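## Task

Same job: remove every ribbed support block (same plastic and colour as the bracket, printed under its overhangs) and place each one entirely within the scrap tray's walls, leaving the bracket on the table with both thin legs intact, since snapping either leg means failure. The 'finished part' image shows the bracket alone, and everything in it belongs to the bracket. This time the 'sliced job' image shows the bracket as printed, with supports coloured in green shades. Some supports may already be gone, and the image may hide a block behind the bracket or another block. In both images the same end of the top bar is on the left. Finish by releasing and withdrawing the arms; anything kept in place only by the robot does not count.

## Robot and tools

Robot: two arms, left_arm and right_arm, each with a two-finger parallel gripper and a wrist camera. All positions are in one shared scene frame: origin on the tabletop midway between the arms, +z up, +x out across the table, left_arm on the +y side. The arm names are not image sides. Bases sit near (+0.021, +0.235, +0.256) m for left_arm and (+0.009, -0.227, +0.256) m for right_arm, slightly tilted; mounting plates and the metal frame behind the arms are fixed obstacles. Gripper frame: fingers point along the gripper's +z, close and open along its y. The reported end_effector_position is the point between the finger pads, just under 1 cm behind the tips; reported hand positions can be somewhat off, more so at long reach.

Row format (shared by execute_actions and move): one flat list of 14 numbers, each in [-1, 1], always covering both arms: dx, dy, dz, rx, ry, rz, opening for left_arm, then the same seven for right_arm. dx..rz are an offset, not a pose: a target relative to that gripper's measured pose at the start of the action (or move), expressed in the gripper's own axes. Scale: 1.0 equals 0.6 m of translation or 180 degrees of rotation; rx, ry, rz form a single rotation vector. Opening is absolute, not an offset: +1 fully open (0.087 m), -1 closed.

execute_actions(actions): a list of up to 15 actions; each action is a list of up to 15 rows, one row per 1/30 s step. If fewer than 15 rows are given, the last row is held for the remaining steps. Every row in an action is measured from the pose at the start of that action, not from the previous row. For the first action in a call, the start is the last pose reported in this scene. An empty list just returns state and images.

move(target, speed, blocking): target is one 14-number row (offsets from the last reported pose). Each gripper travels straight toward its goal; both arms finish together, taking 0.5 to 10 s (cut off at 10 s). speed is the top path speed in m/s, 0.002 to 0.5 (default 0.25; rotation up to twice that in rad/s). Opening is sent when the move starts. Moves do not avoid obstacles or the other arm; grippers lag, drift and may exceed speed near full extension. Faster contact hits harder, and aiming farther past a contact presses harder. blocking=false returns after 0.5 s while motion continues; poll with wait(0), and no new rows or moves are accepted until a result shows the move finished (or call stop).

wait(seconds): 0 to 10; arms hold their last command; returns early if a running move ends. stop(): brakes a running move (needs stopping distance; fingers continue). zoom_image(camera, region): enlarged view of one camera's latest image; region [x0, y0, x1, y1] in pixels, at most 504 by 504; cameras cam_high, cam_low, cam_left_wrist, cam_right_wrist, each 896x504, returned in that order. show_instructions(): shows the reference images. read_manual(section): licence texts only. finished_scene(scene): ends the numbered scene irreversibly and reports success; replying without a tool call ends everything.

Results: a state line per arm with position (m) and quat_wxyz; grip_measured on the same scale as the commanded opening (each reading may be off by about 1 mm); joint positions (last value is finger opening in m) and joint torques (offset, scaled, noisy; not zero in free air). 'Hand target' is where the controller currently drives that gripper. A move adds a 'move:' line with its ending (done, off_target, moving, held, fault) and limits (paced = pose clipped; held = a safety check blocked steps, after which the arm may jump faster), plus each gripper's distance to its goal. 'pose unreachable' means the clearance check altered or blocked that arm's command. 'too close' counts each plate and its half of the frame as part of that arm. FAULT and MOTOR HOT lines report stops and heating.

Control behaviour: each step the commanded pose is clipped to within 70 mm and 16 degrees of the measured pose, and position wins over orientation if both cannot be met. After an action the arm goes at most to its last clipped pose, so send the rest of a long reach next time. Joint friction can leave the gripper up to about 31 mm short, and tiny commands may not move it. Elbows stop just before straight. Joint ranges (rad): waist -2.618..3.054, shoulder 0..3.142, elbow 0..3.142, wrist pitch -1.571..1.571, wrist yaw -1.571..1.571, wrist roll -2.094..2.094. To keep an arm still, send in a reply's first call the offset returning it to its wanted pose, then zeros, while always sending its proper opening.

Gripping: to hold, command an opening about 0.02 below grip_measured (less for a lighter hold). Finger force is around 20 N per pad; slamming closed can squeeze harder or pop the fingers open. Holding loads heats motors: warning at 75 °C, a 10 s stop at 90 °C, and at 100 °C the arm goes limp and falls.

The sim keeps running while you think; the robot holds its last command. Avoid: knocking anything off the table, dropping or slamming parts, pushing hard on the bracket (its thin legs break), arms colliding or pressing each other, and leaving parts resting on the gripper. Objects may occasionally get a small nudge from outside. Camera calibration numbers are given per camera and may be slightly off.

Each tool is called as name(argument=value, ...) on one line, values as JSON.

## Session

show_instructions()

execute_actions(actions=[])

Reference images for this scene: finished part, sliced job.

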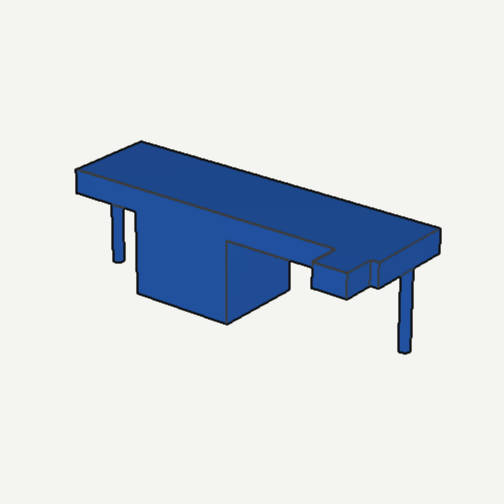

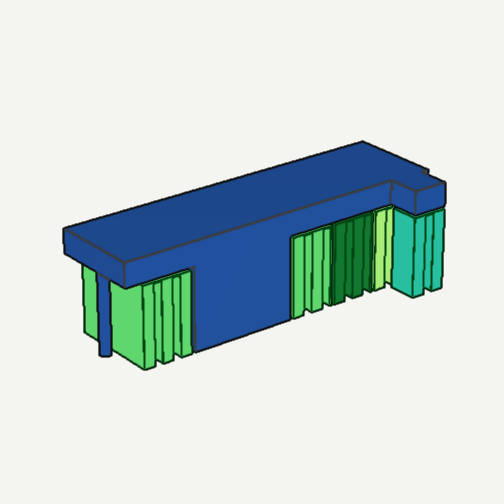

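Scene clock: 0.00 s.
left_arm: end_effector_position=(-0.0234, +0.7350, +0.3996) grip_measured=+0.996 end_effector_quat_wxyz=(-0.129, +0.023, +0.853, +0.505) | right_arm: end_effector_position=(+0.1990, -0.1472, +0.1466) grip_measured=+1.000 end_effector_quat_wxyz=(-0.443, -0.427, +0.709, +0.344)
Joint positions: left_arm=[1.487 1.658 0.975 0.233 0.013 1.538 0.087] | right_arm=[ 0.114  2.562  1.618 -1.497 -0.329 -1.01   0.087]
Joint velocities: left_arm=[ 0.017 -0.002 -0.007 -0.037 -0.022 -0.007 -0.   ] | right_arm=[-0.012 -0.002 -0.007 -0.081 -0.051 -0.081  0.   ]
Joint torques (N m, as the arm reports them, + toward a larger angle): no reading
Motor temperatures (°C, as the motors report them): left_arm=[25 32 30 29 25 25] | right_arm=[25 33 31 30 25 27]
Hand target (left_arm): -0.023, +0.735, +0.400; -0.129, +0.023, +0.853, +0.505
Hand target (right_arm): +0.199, -0.147, +0.147; -0.443, -0.427, +0.709, +0.344
camera_calibration (this result's frames):
cam_left_wrist: T_world_to_cam=[[-0.166638, -0.481642, -0.860379, 0.691347], [-0.470237, -0.728139, 0.498689, 0.339416], [-0.866666, 0.487682, -0.10515, -0.198581], [0, 0, 0, 1]] pos_world=[0.102707, 0.676968, 0.404677]
cam_right_wrist: T_world_to_cam=[[0.298466, -0.417241, -0.858387, 0.0063098], [0.551471, -0.658658, 0.511907, -0.262414], [-0.778972, -0.626162, 0.0335088, 0.198143], [0, 0, 0, 1]] pos_world=[0.297178, -0.0461387, 0.133108]

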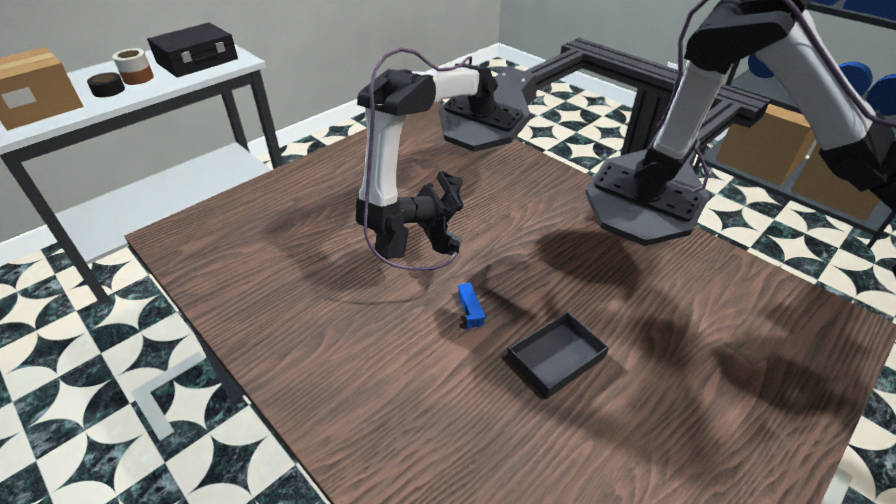

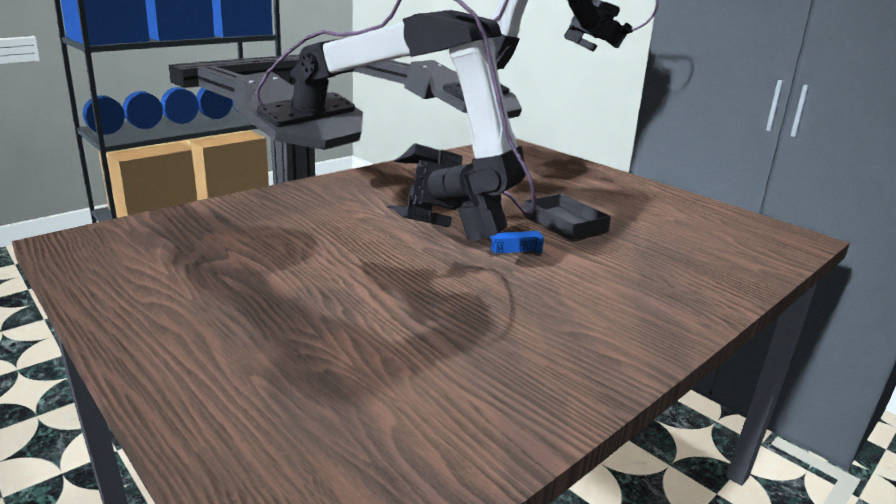

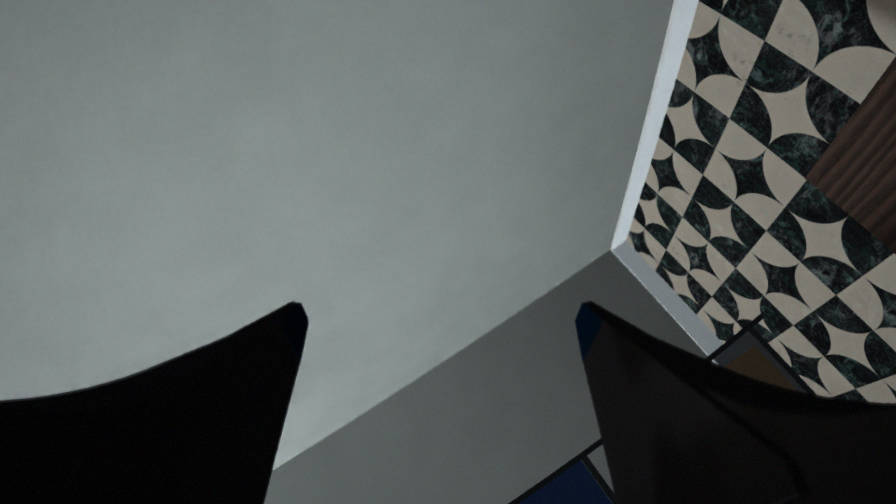

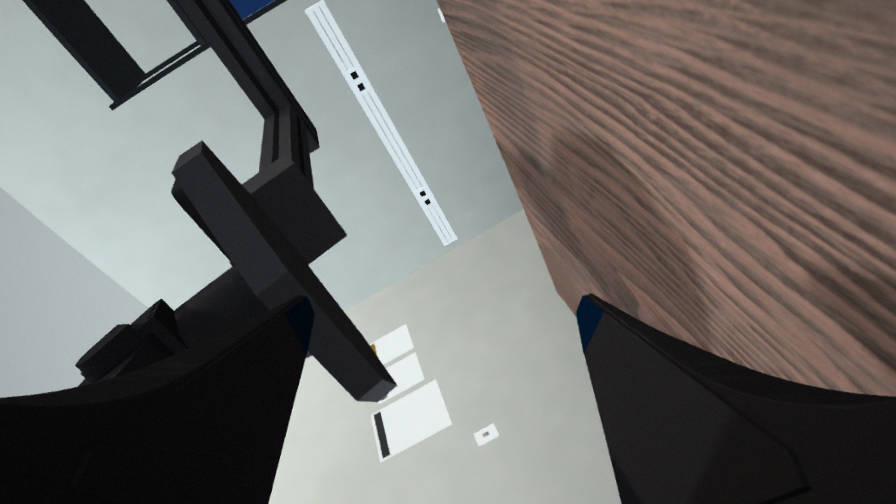

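zoom_image(camera="cam_low", region=[475, 215, 565, 270])

zoom_image(camera="cam_high", region=[435, 270, 515, 340])

Region (475, 215, 565, 270) of cam_low's 896x504 image, scaled by 5.600, with more detail than that image has.

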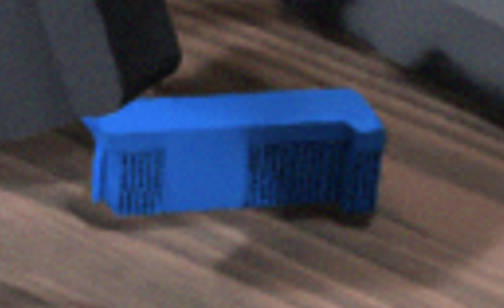

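Region (435, 270, 515, 340) of cam_high's 896x504 image, scaled by 6.300, with more detail than that image has; it fills the top 441 rows of this view, and the rest is white.

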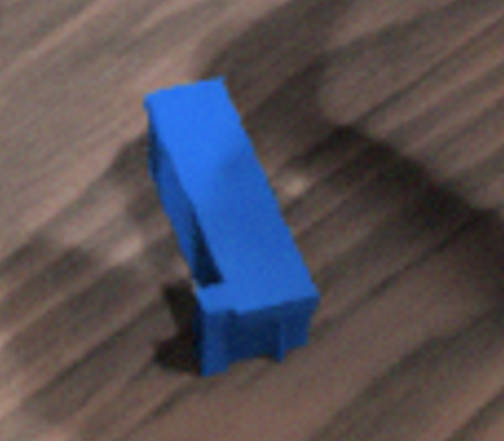

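move(target=[-0.5523, -0.2615, -0.1337, 0.1038, -0.1792, 0.1282, 1, -0.0650, 0.0630, -0.1168, 0.1281, -0.1870, 0.0082, 1], speed=0.4)

Scene clock: 121.70 s.
left_arm: end_effector_position=(+0.2906, +0.6169, +0.2300) grip_measured=+0.996 end_effector_quat_wxyz=(+0.026, +0.304, +0.898, +0.316) | right_arm: end_effector_position=(+0.2653, -0.1024, +0.1934) grip_measured=+1.000 end_effector_quat_wxyz=(-0.128, -0.385, +0.863, +0.302)
Joint positions: left_arm=[ 0.674  1.738  0.945  0.063 -0.062  1.455  0.087] | right_arm=[ 0.082  1.955  1.267 -1.009 -0.504 -0.711  0.087]
Joint velocities: left_arm=[ 0.012 -0.017 -0.002 -0.037  0.007 -0.066  0.001] | right_arm=[ 0.007 -0.012 -0.002 -0.051 -0.007  0.007  0.   ]
Joint torques (N m, as the arm reports them, + toward a larger angle): left_arm=[ 1.76 -6.79  7.6   1.12 -0.09 -0.23] | right_arm=[ -0.89 -10.77   2.34  -0.43  -0.52   0.08]
Motor temperatures (°C, as the motors report them): left_arm=[25 40 37 37 25 25] | right_arm=[25 49 30 35 25 27]
Hand target (left_arm): +0.288, +0.615, +0.221; +0.018, +0.304, +0.904, +0.300
Hand target (right_arm): +0.260, -0.105, +0.192; -0.132, -0.375, +0.866, +0.304
Off the commanded pose (left_arm): 0.010 m, 2 deg.
Off the commanded pose (right_arm): 0.004 m, 1 deg.
move: done
camera_calibration (this result's frames):
cam_left_wrist: T_world_to_cam=[[-0.524114, -0.61408, -0.590093, 0.664277], [-0.710422, -0.0668834, 0.700591, 0.101071], [-0.469686, 0.786405, -0.401201, -0.118296], [0, 0, 0, 1]] pos_world=[0.364399, 0.507708, 0.273716]
cam_right_wrist: T_world_to_cam=[[0.574847, -0.537058, -0.617349, -0.0868341], [-0.0865907, -0.790155, 0.60676, -0.155969], [-0.813666, -0.295337, -0.500722, 0.422554], [0, 0, 0, 1]] pos_world=[0.380229, -0.0450782, 0.252611]

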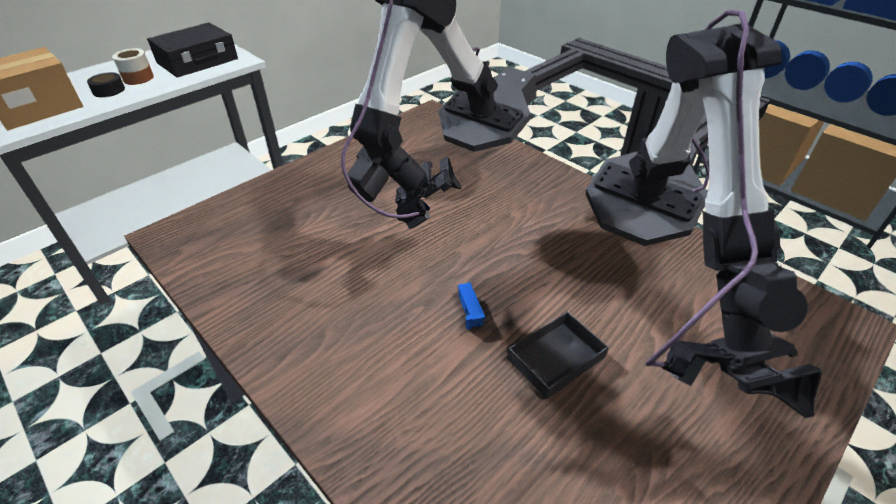

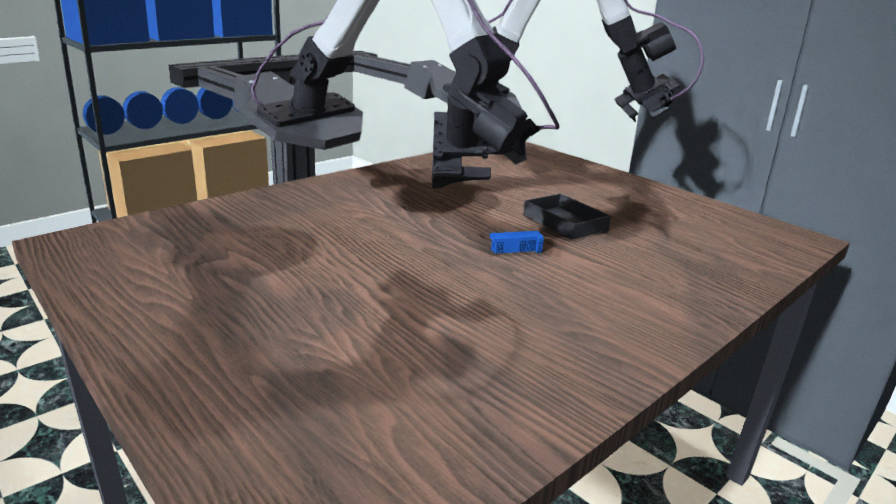

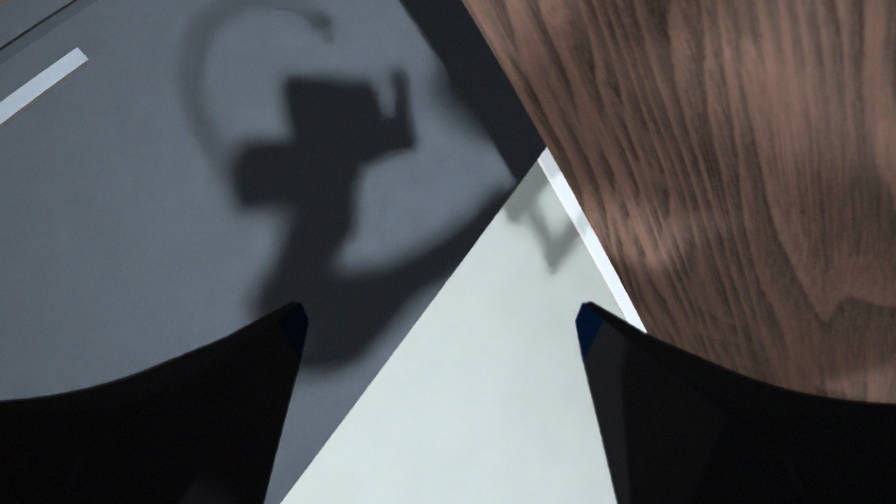

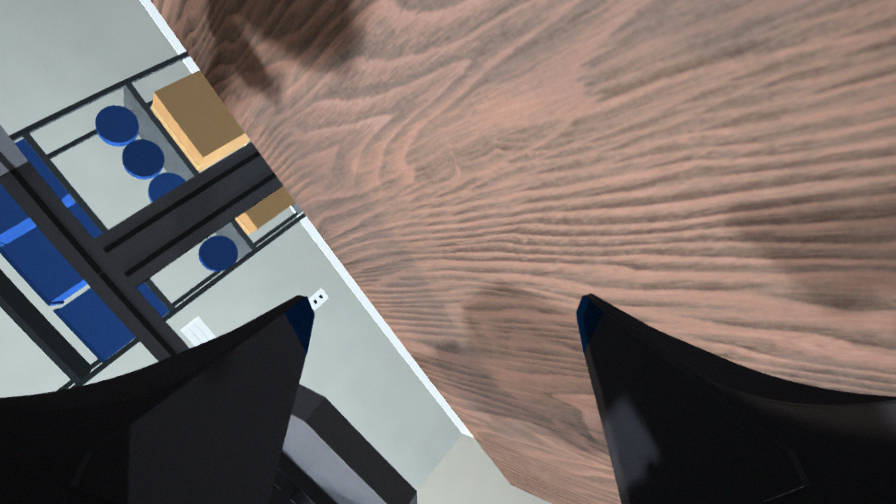

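execute_actions(actions=[])

Scene clock: 135.73 s.
left_arm: end_effector_position=(+0.2904, +0.6168, +0.2299) grip_measured=+0.996 end_effector_quat_wxyz=(+0.026, +0.304, +0.899, +0.315) | right_arm: end_effector_position=(+0.2655, -0.1023, +0.1932) grip_measured=+1.000 end_effector_quat_wxyz=(-0.128, -0.384, +0.863, +0.302)
Joint positions: left_arm=[ 0.674  1.738  0.945  0.062 -0.062  1.455  0.087] | right_arm=[ 0.082  1.955  1.267 -1.008 -0.504 -0.709  0.087]
Joint velocities: left_arm=[-0.012 -0.012 -0.012 -0.022  0.051 -0.007 -0.   ] | right_arm=[-0.002 -0.022  0.012  0.007 -0.007 -0.051  0.   ]
Joint torques (N m, as the arm reports them, + toward a larger angle): left_arm=[ 1.68 -6.85  7.63  1.14 -0.08 -0.24] | right_arm=[ -0.81 -10.7    2.26  -0.39  -0.53   0.06]
Motor temperatures (°C, as the motors report them): left_arm=[25 40 37 36 25 25] | right_arm=[25 49 30 33 25 27]
Hand target (left_arm): +0.288, +0.615, +0.221; +0.018, +0.304, +0.904, +0.300
Hand target (right_arm): +0.260, -0.105, +0.192; -0.132, -0.375, +0.866, +0.304
Off the commanded pose (left_arm): 0.010 m, 2 deg.
Off the commanded pose (right_arm): 0.004 m, 1 deg.
camera_calibration (this result's frames):
cam_left_wrist: T_world_to_cam=[[-0.524026, -0.614687, -0.58954, 0.664296], [-0.710186, -0.0667329, 0.700844, 0.100833], [-0.470142, 0.785943, -0.401572, -0.117808], [0, 0, 0, 1]] pos_world=[0.364332, 0.507653, 0.273653]
cam_right_wrist: T_world_to_cam=[[0.574817, -0.537594, -0.616911, -0.0871181], [-0.0880231, -0.790158, 0.60655, -0.15531], [-0.813534, -0.294352, -0.501517, 0.422979], [0, 0, 0, 1]] pos_world=[0.380514, -0.0450484, 0.25259]

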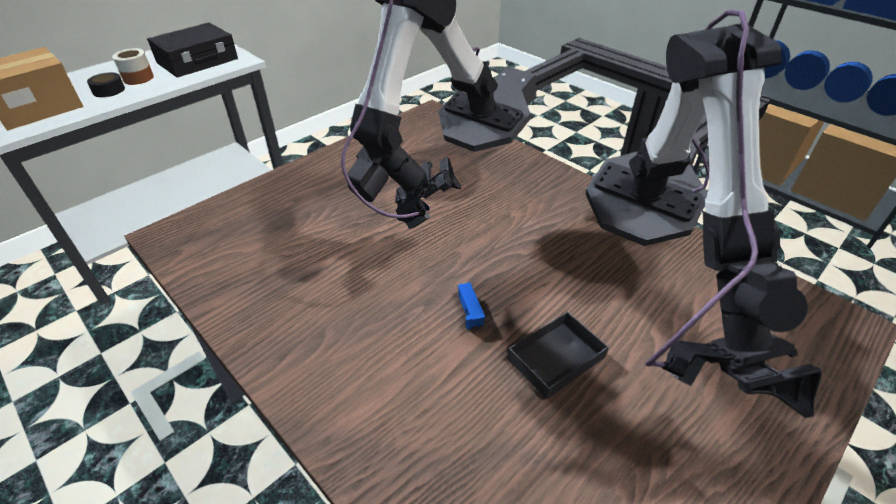

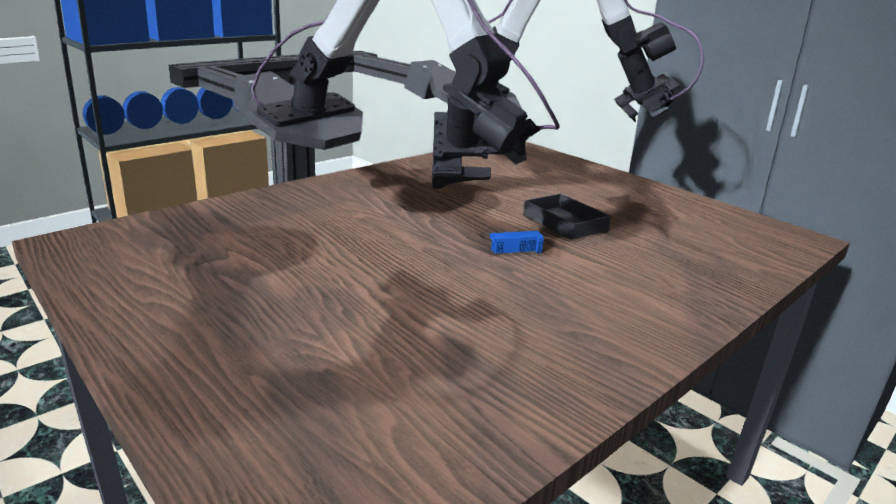

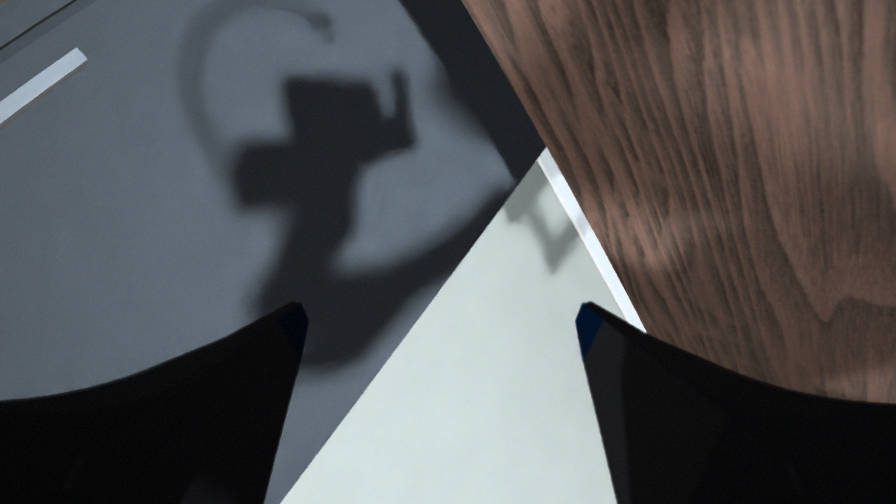

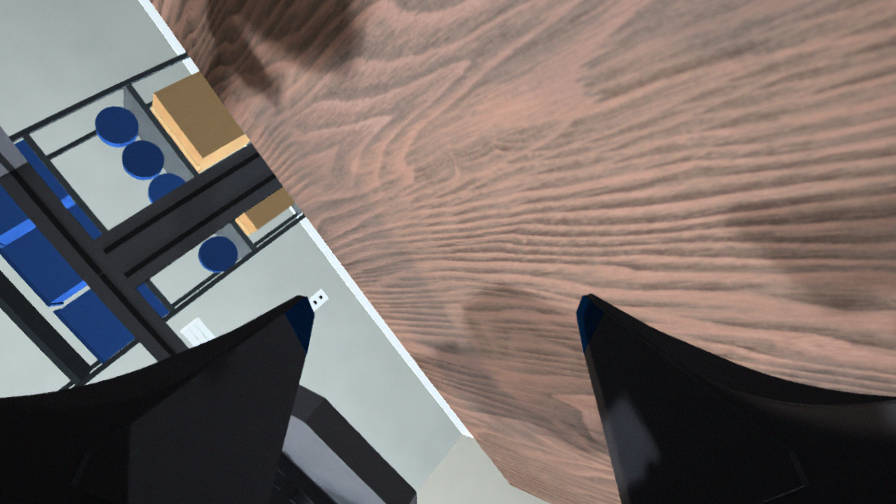

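show_instructions()

zoom_image(camera="cam_low", region=[460, 200, 620, 290])

zoom_image(camera="cam_high", region=[410, 260, 570, 350])

Reference images for this scene: finished part, sliced job.

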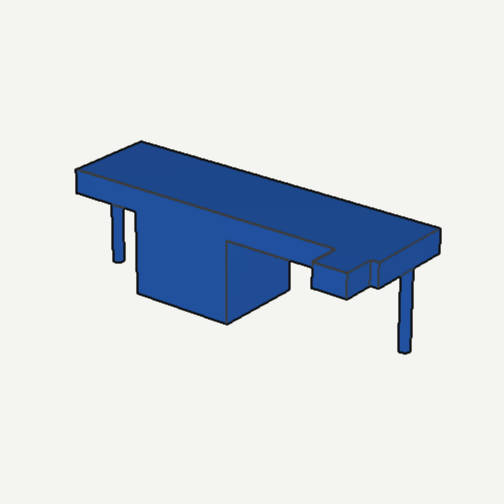

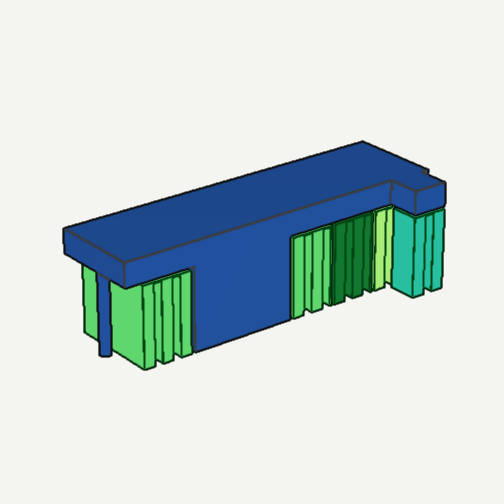

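Region (460, 200, 620, 290) of cam_low's 896x504 image, scaled by 3.150, with more detail than that image has; it fills the top 284 rows of this view, and the rest is white.

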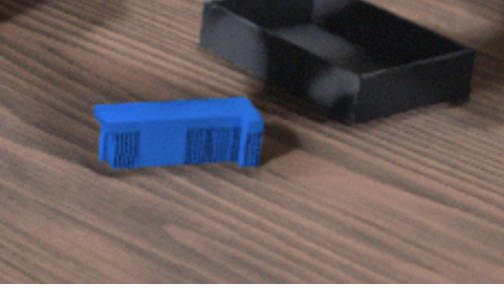

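Region (410, 260, 570, 350) of cam_high's 896x504 image, scaled by 3.150, with more detail than that image has; it fills the top 284 rows of this view, and the rest is white.

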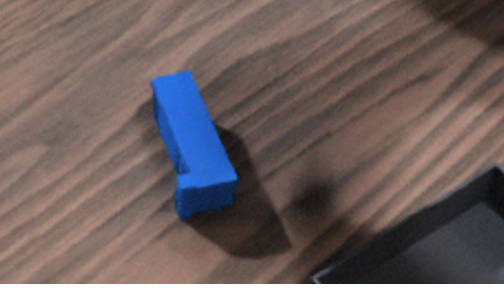

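move(target=[-0.550, -0.672, -0.380, 0.129, -0.181, 0.434, 1, -0.0588, 0.0553, -0.3828, 0.1017, -0.4157, -0.1211, 1], speed=0.3)

Scene clock: 259.60 s.
left_arm: end_effector_position=(+0.2922, +0.0479, +0.1408) grip_measured=+0.996 end_effector_quat_wxyz=(+0.026, +0.853, +0.522, +0.001) | right_arm: end_effector_position=(+0.3757, -0.1522, +0.4029) grip_measured=+1.000 end_effector_quat_wxyz=(+0.536, -0.295, +0.702, +0.366)
Joint positions: left_arm=[-0.964  1.953  0.948 -0.363 -0.231  1.288  0.087] | right_arm=[-0.497  1.146  0.598  0.624 -1.327  0.053  0.087]
Joint velocities: left_arm=[-0.002 -0.027  0.012 -0.022 -0.022  0.007  0.   ] | right_arm=[0.012 0.007 0.002 0.066 0.066 0.022 0.   ]
Joint torques (N m, as the arm reports them, + toward a larger angle): left_arm=[-2.49 -6.06  6.05  0.24  0.2  -0.09] | right_arm=[-2.01 -4.32  5.    1.58 -0.06  0.11]
Motor temperatures (°C, as the motors report them): left_arm=[25 39 38 33 25 25] | right_arm=[25 50 30 30 26 27]
Hand target (left_arm): +0.288, +0.047, +0.135; +0.012, +0.858, +0.514, -0.006
Hand target (right_arm): +0.373, -0.156, +0.393; +0.530, -0.277, +0.712, +0.368
Off the commanded pose (left_arm): 0.015 m, 3 deg.
Off the commanded pose (right_arm): 0.010 m, 2 deg.
move: off_target (left_arm)
camera_calibration (this result's frames):
cam_left_wrist: T_world_to_cam=[[-0.891882, 0.449193, -0.0526496, 0.243898], [0.261786, 0.607666, 0.749807, -0.196653], [0.368801, 0.654957, -0.659558, 0.0918419], [0, 0, 0, 1]] pos_world=[0.235138, -0.0502101, 0.220868]
cam_right_wrist: T_world_to_cam=[[0.79822, -0.562216, -0.216238, -0.29705], [-0.586654, -0.644124, -0.490857, 0.339462], [0.136684, 0.518669, -0.843979, 0.507812], [0, 0, 0, 1]] pos_world=[0.366848, -0.211737, 0.530977]

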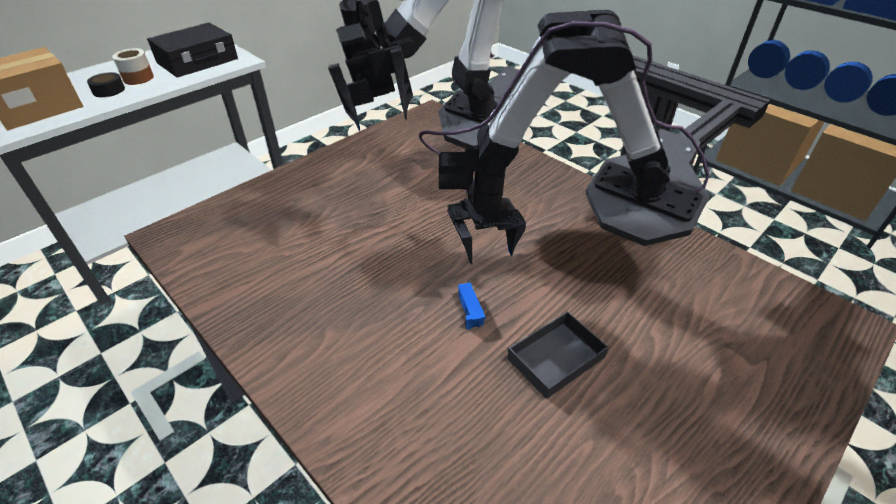

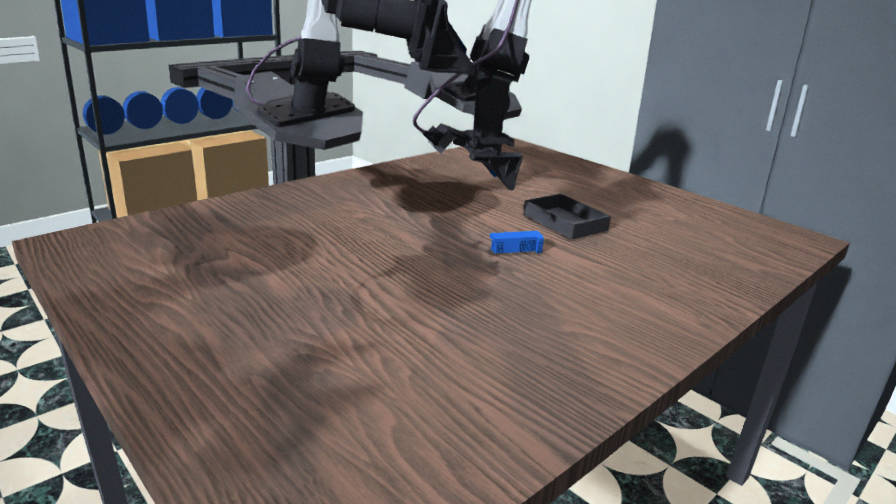

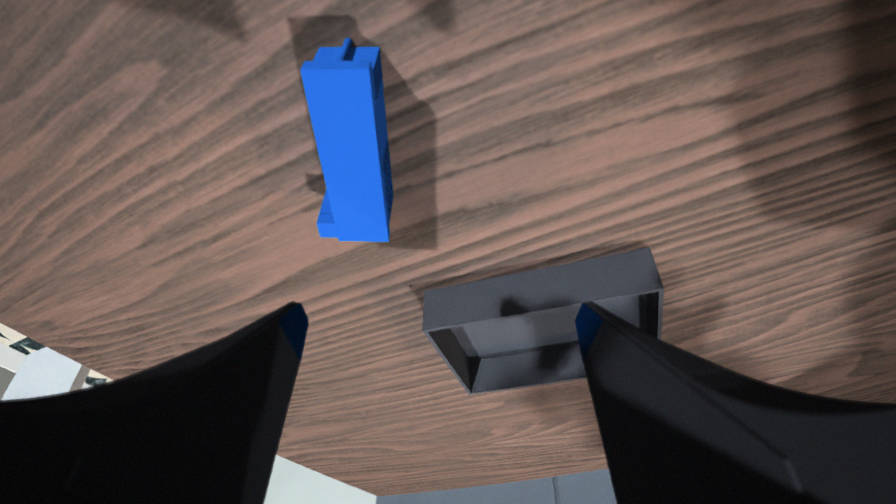

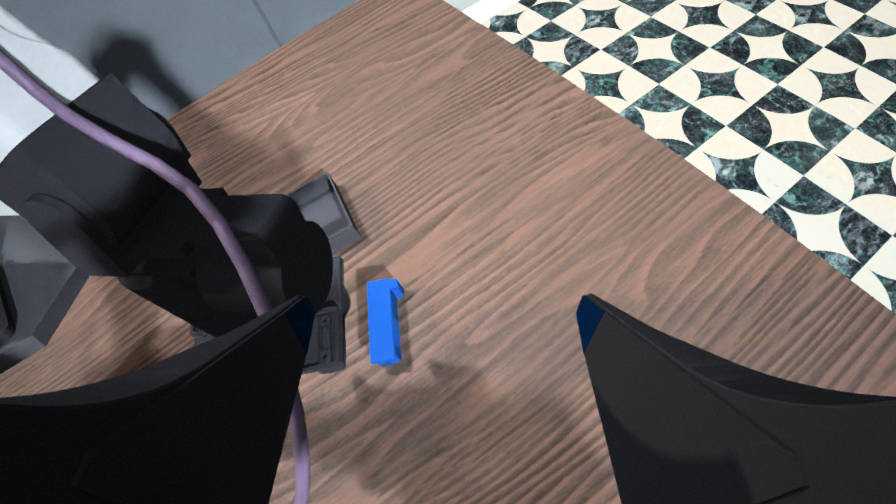

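zoom_image(camera="cam_left_wrist", region=[230, 20, 478, 268])

Region (230, 20, 478, 268) of cam_left_wrist's 896x504 image, scaled by 2.032, with more detail than that image has.

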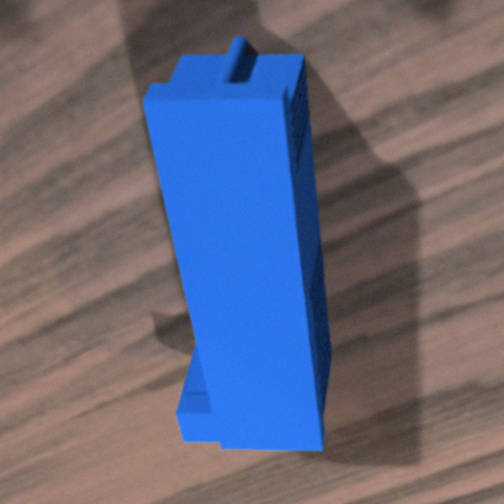

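move(target=[0.0872, 0.0745, 0.0845, 0.021, 0.012, 0, 1, 0, 0, 0, 0, 0, 0, 1], speed=0.12)

Scene clock: 288.37 s.
left_arm: end_effector_position=(+0.3610, +0.0695, +0.0978) grip_measured=+0.996 end_effector_quat_wxyz=(+0.002, +0.851, +0.525, +0.011) | right_arm: end_effector_position=(+0.3759, -0.1521, +0.4036) grip_measured=+1.000 end_effector_quat_wxyz=(+0.537, -0.295, +0.701, +0.366)
Joint positions: left_arm=[-0.78   2.163  1.175 -0.377 -0.228  1.457  0.087] | right_arm=[-0.497  1.146  0.598  0.631 -1.327  0.058  0.087]
Joint velocities: left_arm=[ 0.022 -0.012 -0.002 -0.007 -0.022  0.007 -0.001] | right_arm=[-0.002 -0.002 -0.012  0.007  0.022 -0.007  0.   ]
Joint torques (N m, as the arm reports them, + toward a larger angle): left_arm=[-1.29 -7.72  5.82  0.19  0.16 -0.07] | right_arm=[-0.81 -5.12  7.18  1.46 -0.19 -0.03]
Motor temperatures (°C, as the motors report them): left_arm=[25 39 37 31 25 25] | right_arm=[25 43 31 33 26 27]
Hand target (left_arm): +0.358, +0.073, +0.090; -0.013, +0.853, +0.522, +0.003
Hand target (right_arm): +0.376, -0.152, +0.403; +0.536, -0.294, +0.702, +0.366
Off the commanded pose (left_arm): 0.008 m, 2 deg.
Off the commanded pose (right_arm): 0.001 m, 0 deg.
move: done
camera_calibration (this result's frames):
cam_left_wrist: T_world_to_cam=[[-0.89573, 0.444013, -0.0228119, 0.292165], [0.263498, 0.571495, 0.77715, -0.196423], [0.358102, 0.690106, -0.628902, 0.0223886], [0, 0, 0, 1]] pos_world=[0.305441, -0.032921, 0.173395]
cam_right_wrist: T_world_to_cam=[[0.798843, -0.562085, -0.214266, -0.298054], [-0.585279, -0.644011, -0.492644, 0.340212], [0.138918, 0.518951, -0.84344, 0.507337], [0, 0, 0, 1]] pos_world=[0.366738, -0.211715, 0.531649]

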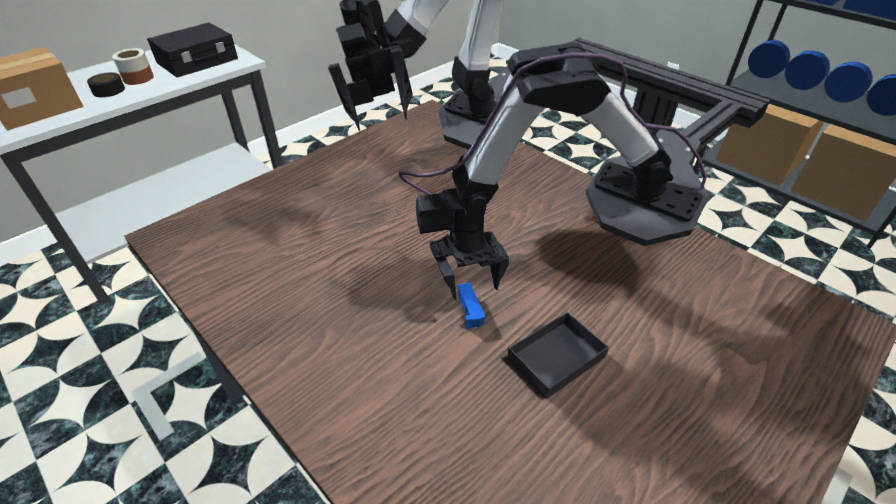

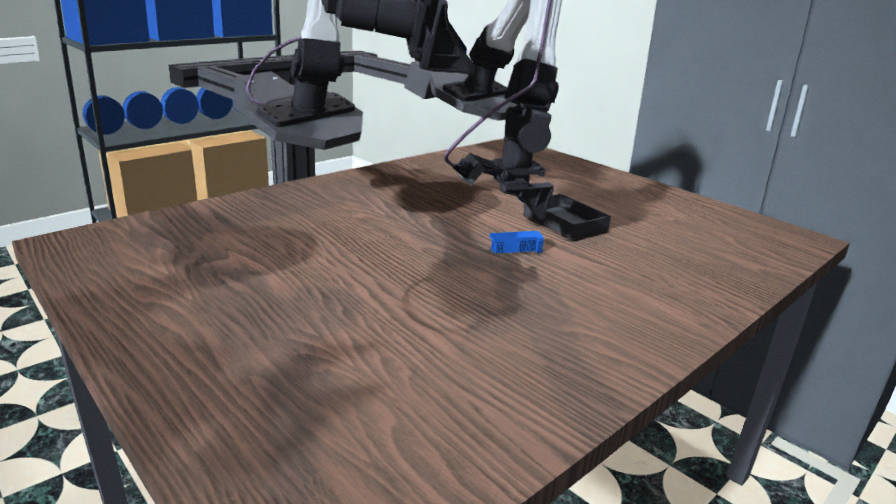

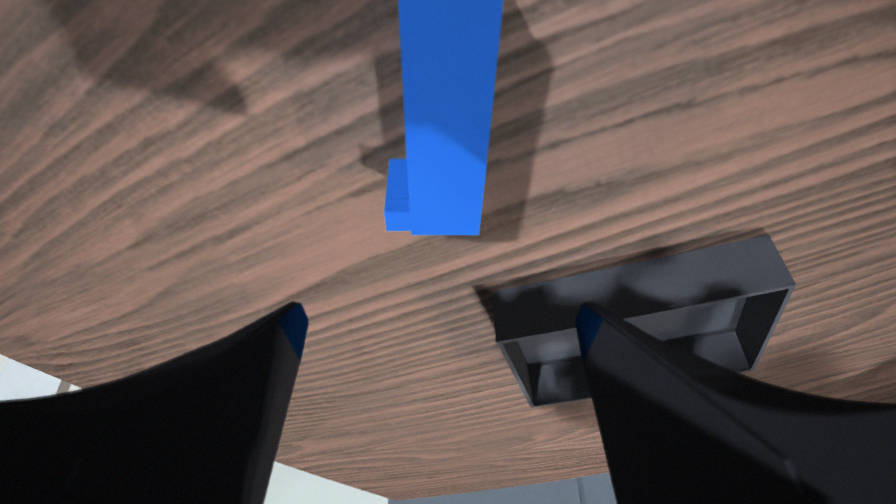

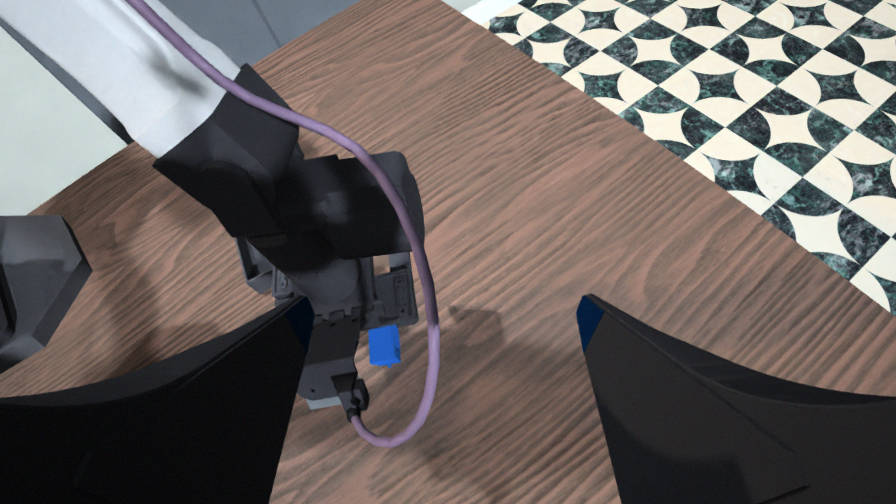

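zoom_image(camera="cam_left_wrist", region=[340, 120, 540, 260])

Region (340, 120, 540, 260) of cam_left_wrist's 896x504 image, scaled by 2.520, with more detail than that image has; it fills the top 353 rows of this view, and the rest is white.

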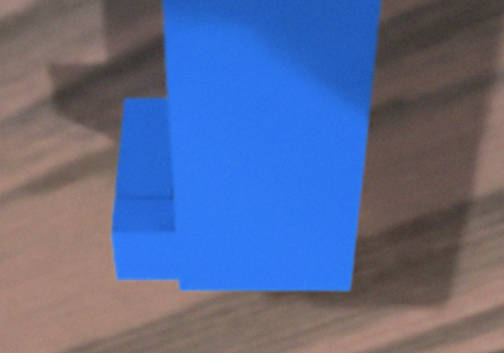

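move(target=[-0.004, -0.006, 0.118, 0.005, -0.003, 0, 0.3, 0, 0, 0, 0, 0, 0, 1], speed=0.08)

Scene clock: 305.53 s.
left_arm: end_effector_position=(+0.3530, +0.0701, +0.0349) grip_measured=+0.300 end_effector_quat_wxyz=(-0.006, +0.853, +0.522, +0.004) | right_arm: end_effector_position=(+0.3759, -0.1521, +0.4036) grip_measured=+1.000 end_effector_quat_wxyz=(+0.537, -0.295, +0.701, +0.366)
Joint positions: left_arm=[-0.753  2.361  1.208 -0.228 -0.217  1.487  0.057] | right_arm=[-0.497  1.146  0.598  0.631 -1.327  0.058  0.087]
Joint velocities: left_arm=[ 0.007 -0.002 -0.007  0.007 -0.022 -0.051  0.   ] | right_arm=[-0.002  0.002 -0.022 -0.007  0.051 -0.007  0.   ]
Joint torques (N m, as the arm reports them, + toward a larger angle): left_arm=[-0.91 -8.08  4.78  0.45  0.2  -0.07] | right_arm=[-0.85 -5.05  7.26  1.55 -0.18  0.02]
Motor temperatures (°C, as the motors report them): left_arm=[25 40 37 31 25 25] | right_arm=[25 41 32 33 25 27]
Hand target (left_arm): +0.357, +0.070, +0.027; -0.003, +0.851, +0.525, +0.003
Hand target (right_arm): +0.376, -0.152, +0.404; +0.537, -0.295, +0.701, +0.366
Off the commanded pose (left_arm): 0.010 m, 1 deg.
Off the commanded pose (right_arm): 0.000 m, 0 deg.
move: done
camera_calibration (this result's frames):
cam_left_wrist: T_world_to_cam=[[-0.892845, 0.450363, -0.000963742, 0.281063], [0.284104, 0.564894, 0.774713, -0.152409], [0.349446, 0.691425, -0.632312, -0.0116031], [0, 0, 0, 1]] pos_world=[0.2983, -0.0324627, 0.111007]
cam_right_wrist: T_world_to_cam=[[0.798843, -0.562085, -0.214266, -0.298054], [-0.585279, -0.644011, -0.492644, 0.340212], [0.138918, 0.518951, -0.84344, 0.507337], [0, 0, 0, 1]] pos_world=[0.366738, -0.211715, 0.531649]

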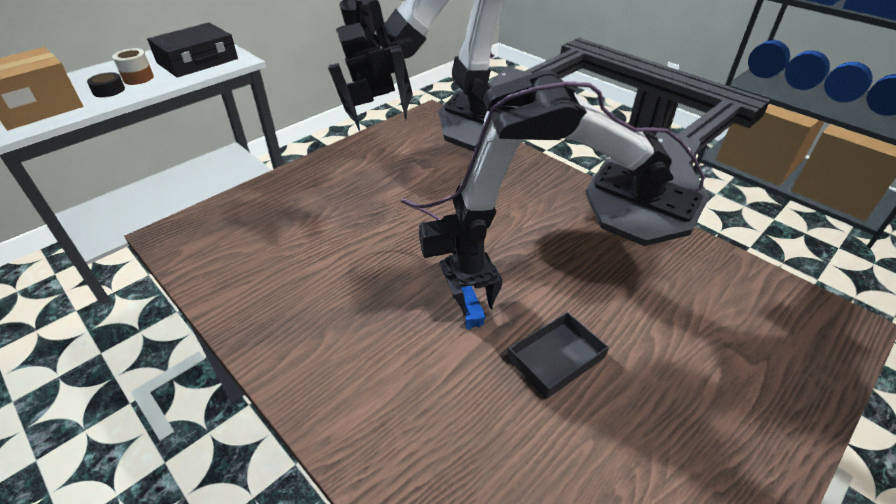

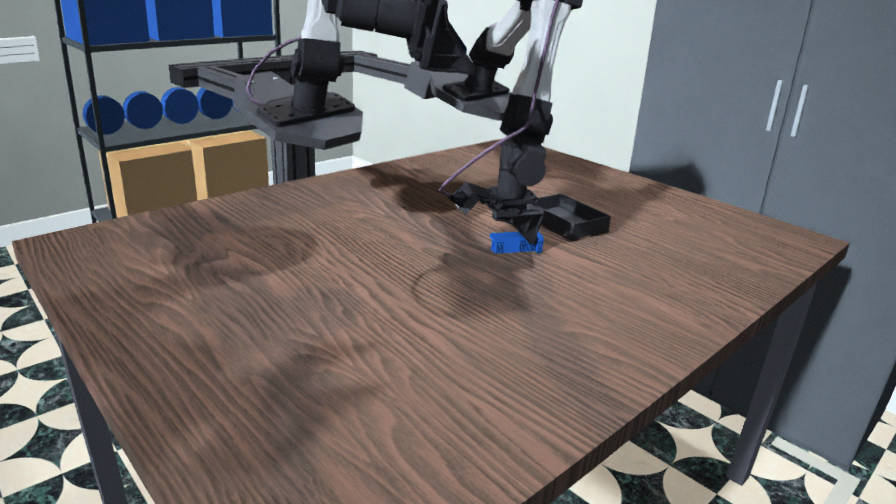

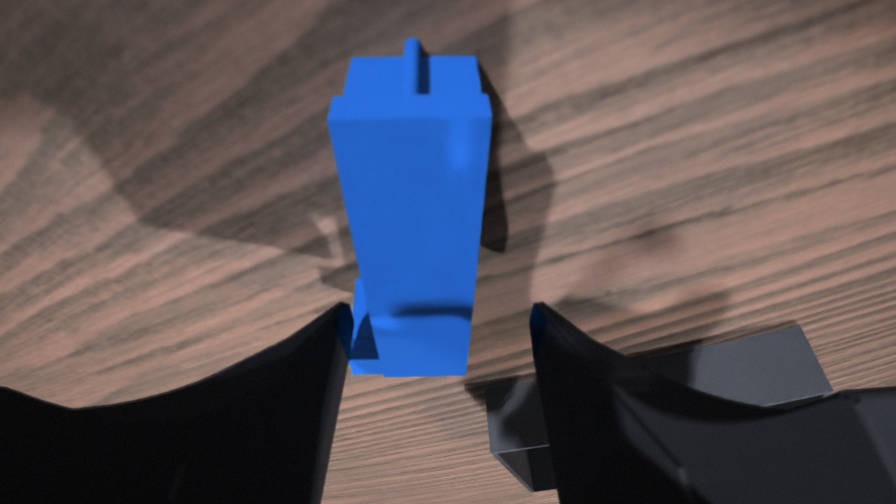

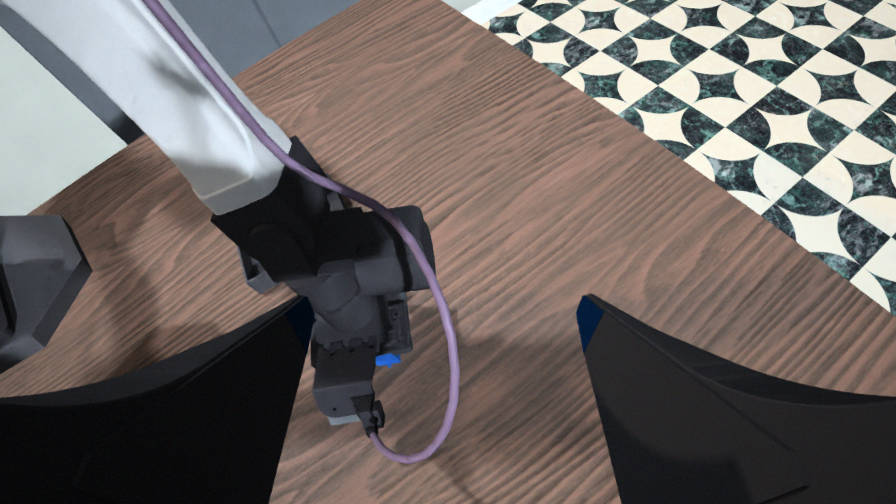

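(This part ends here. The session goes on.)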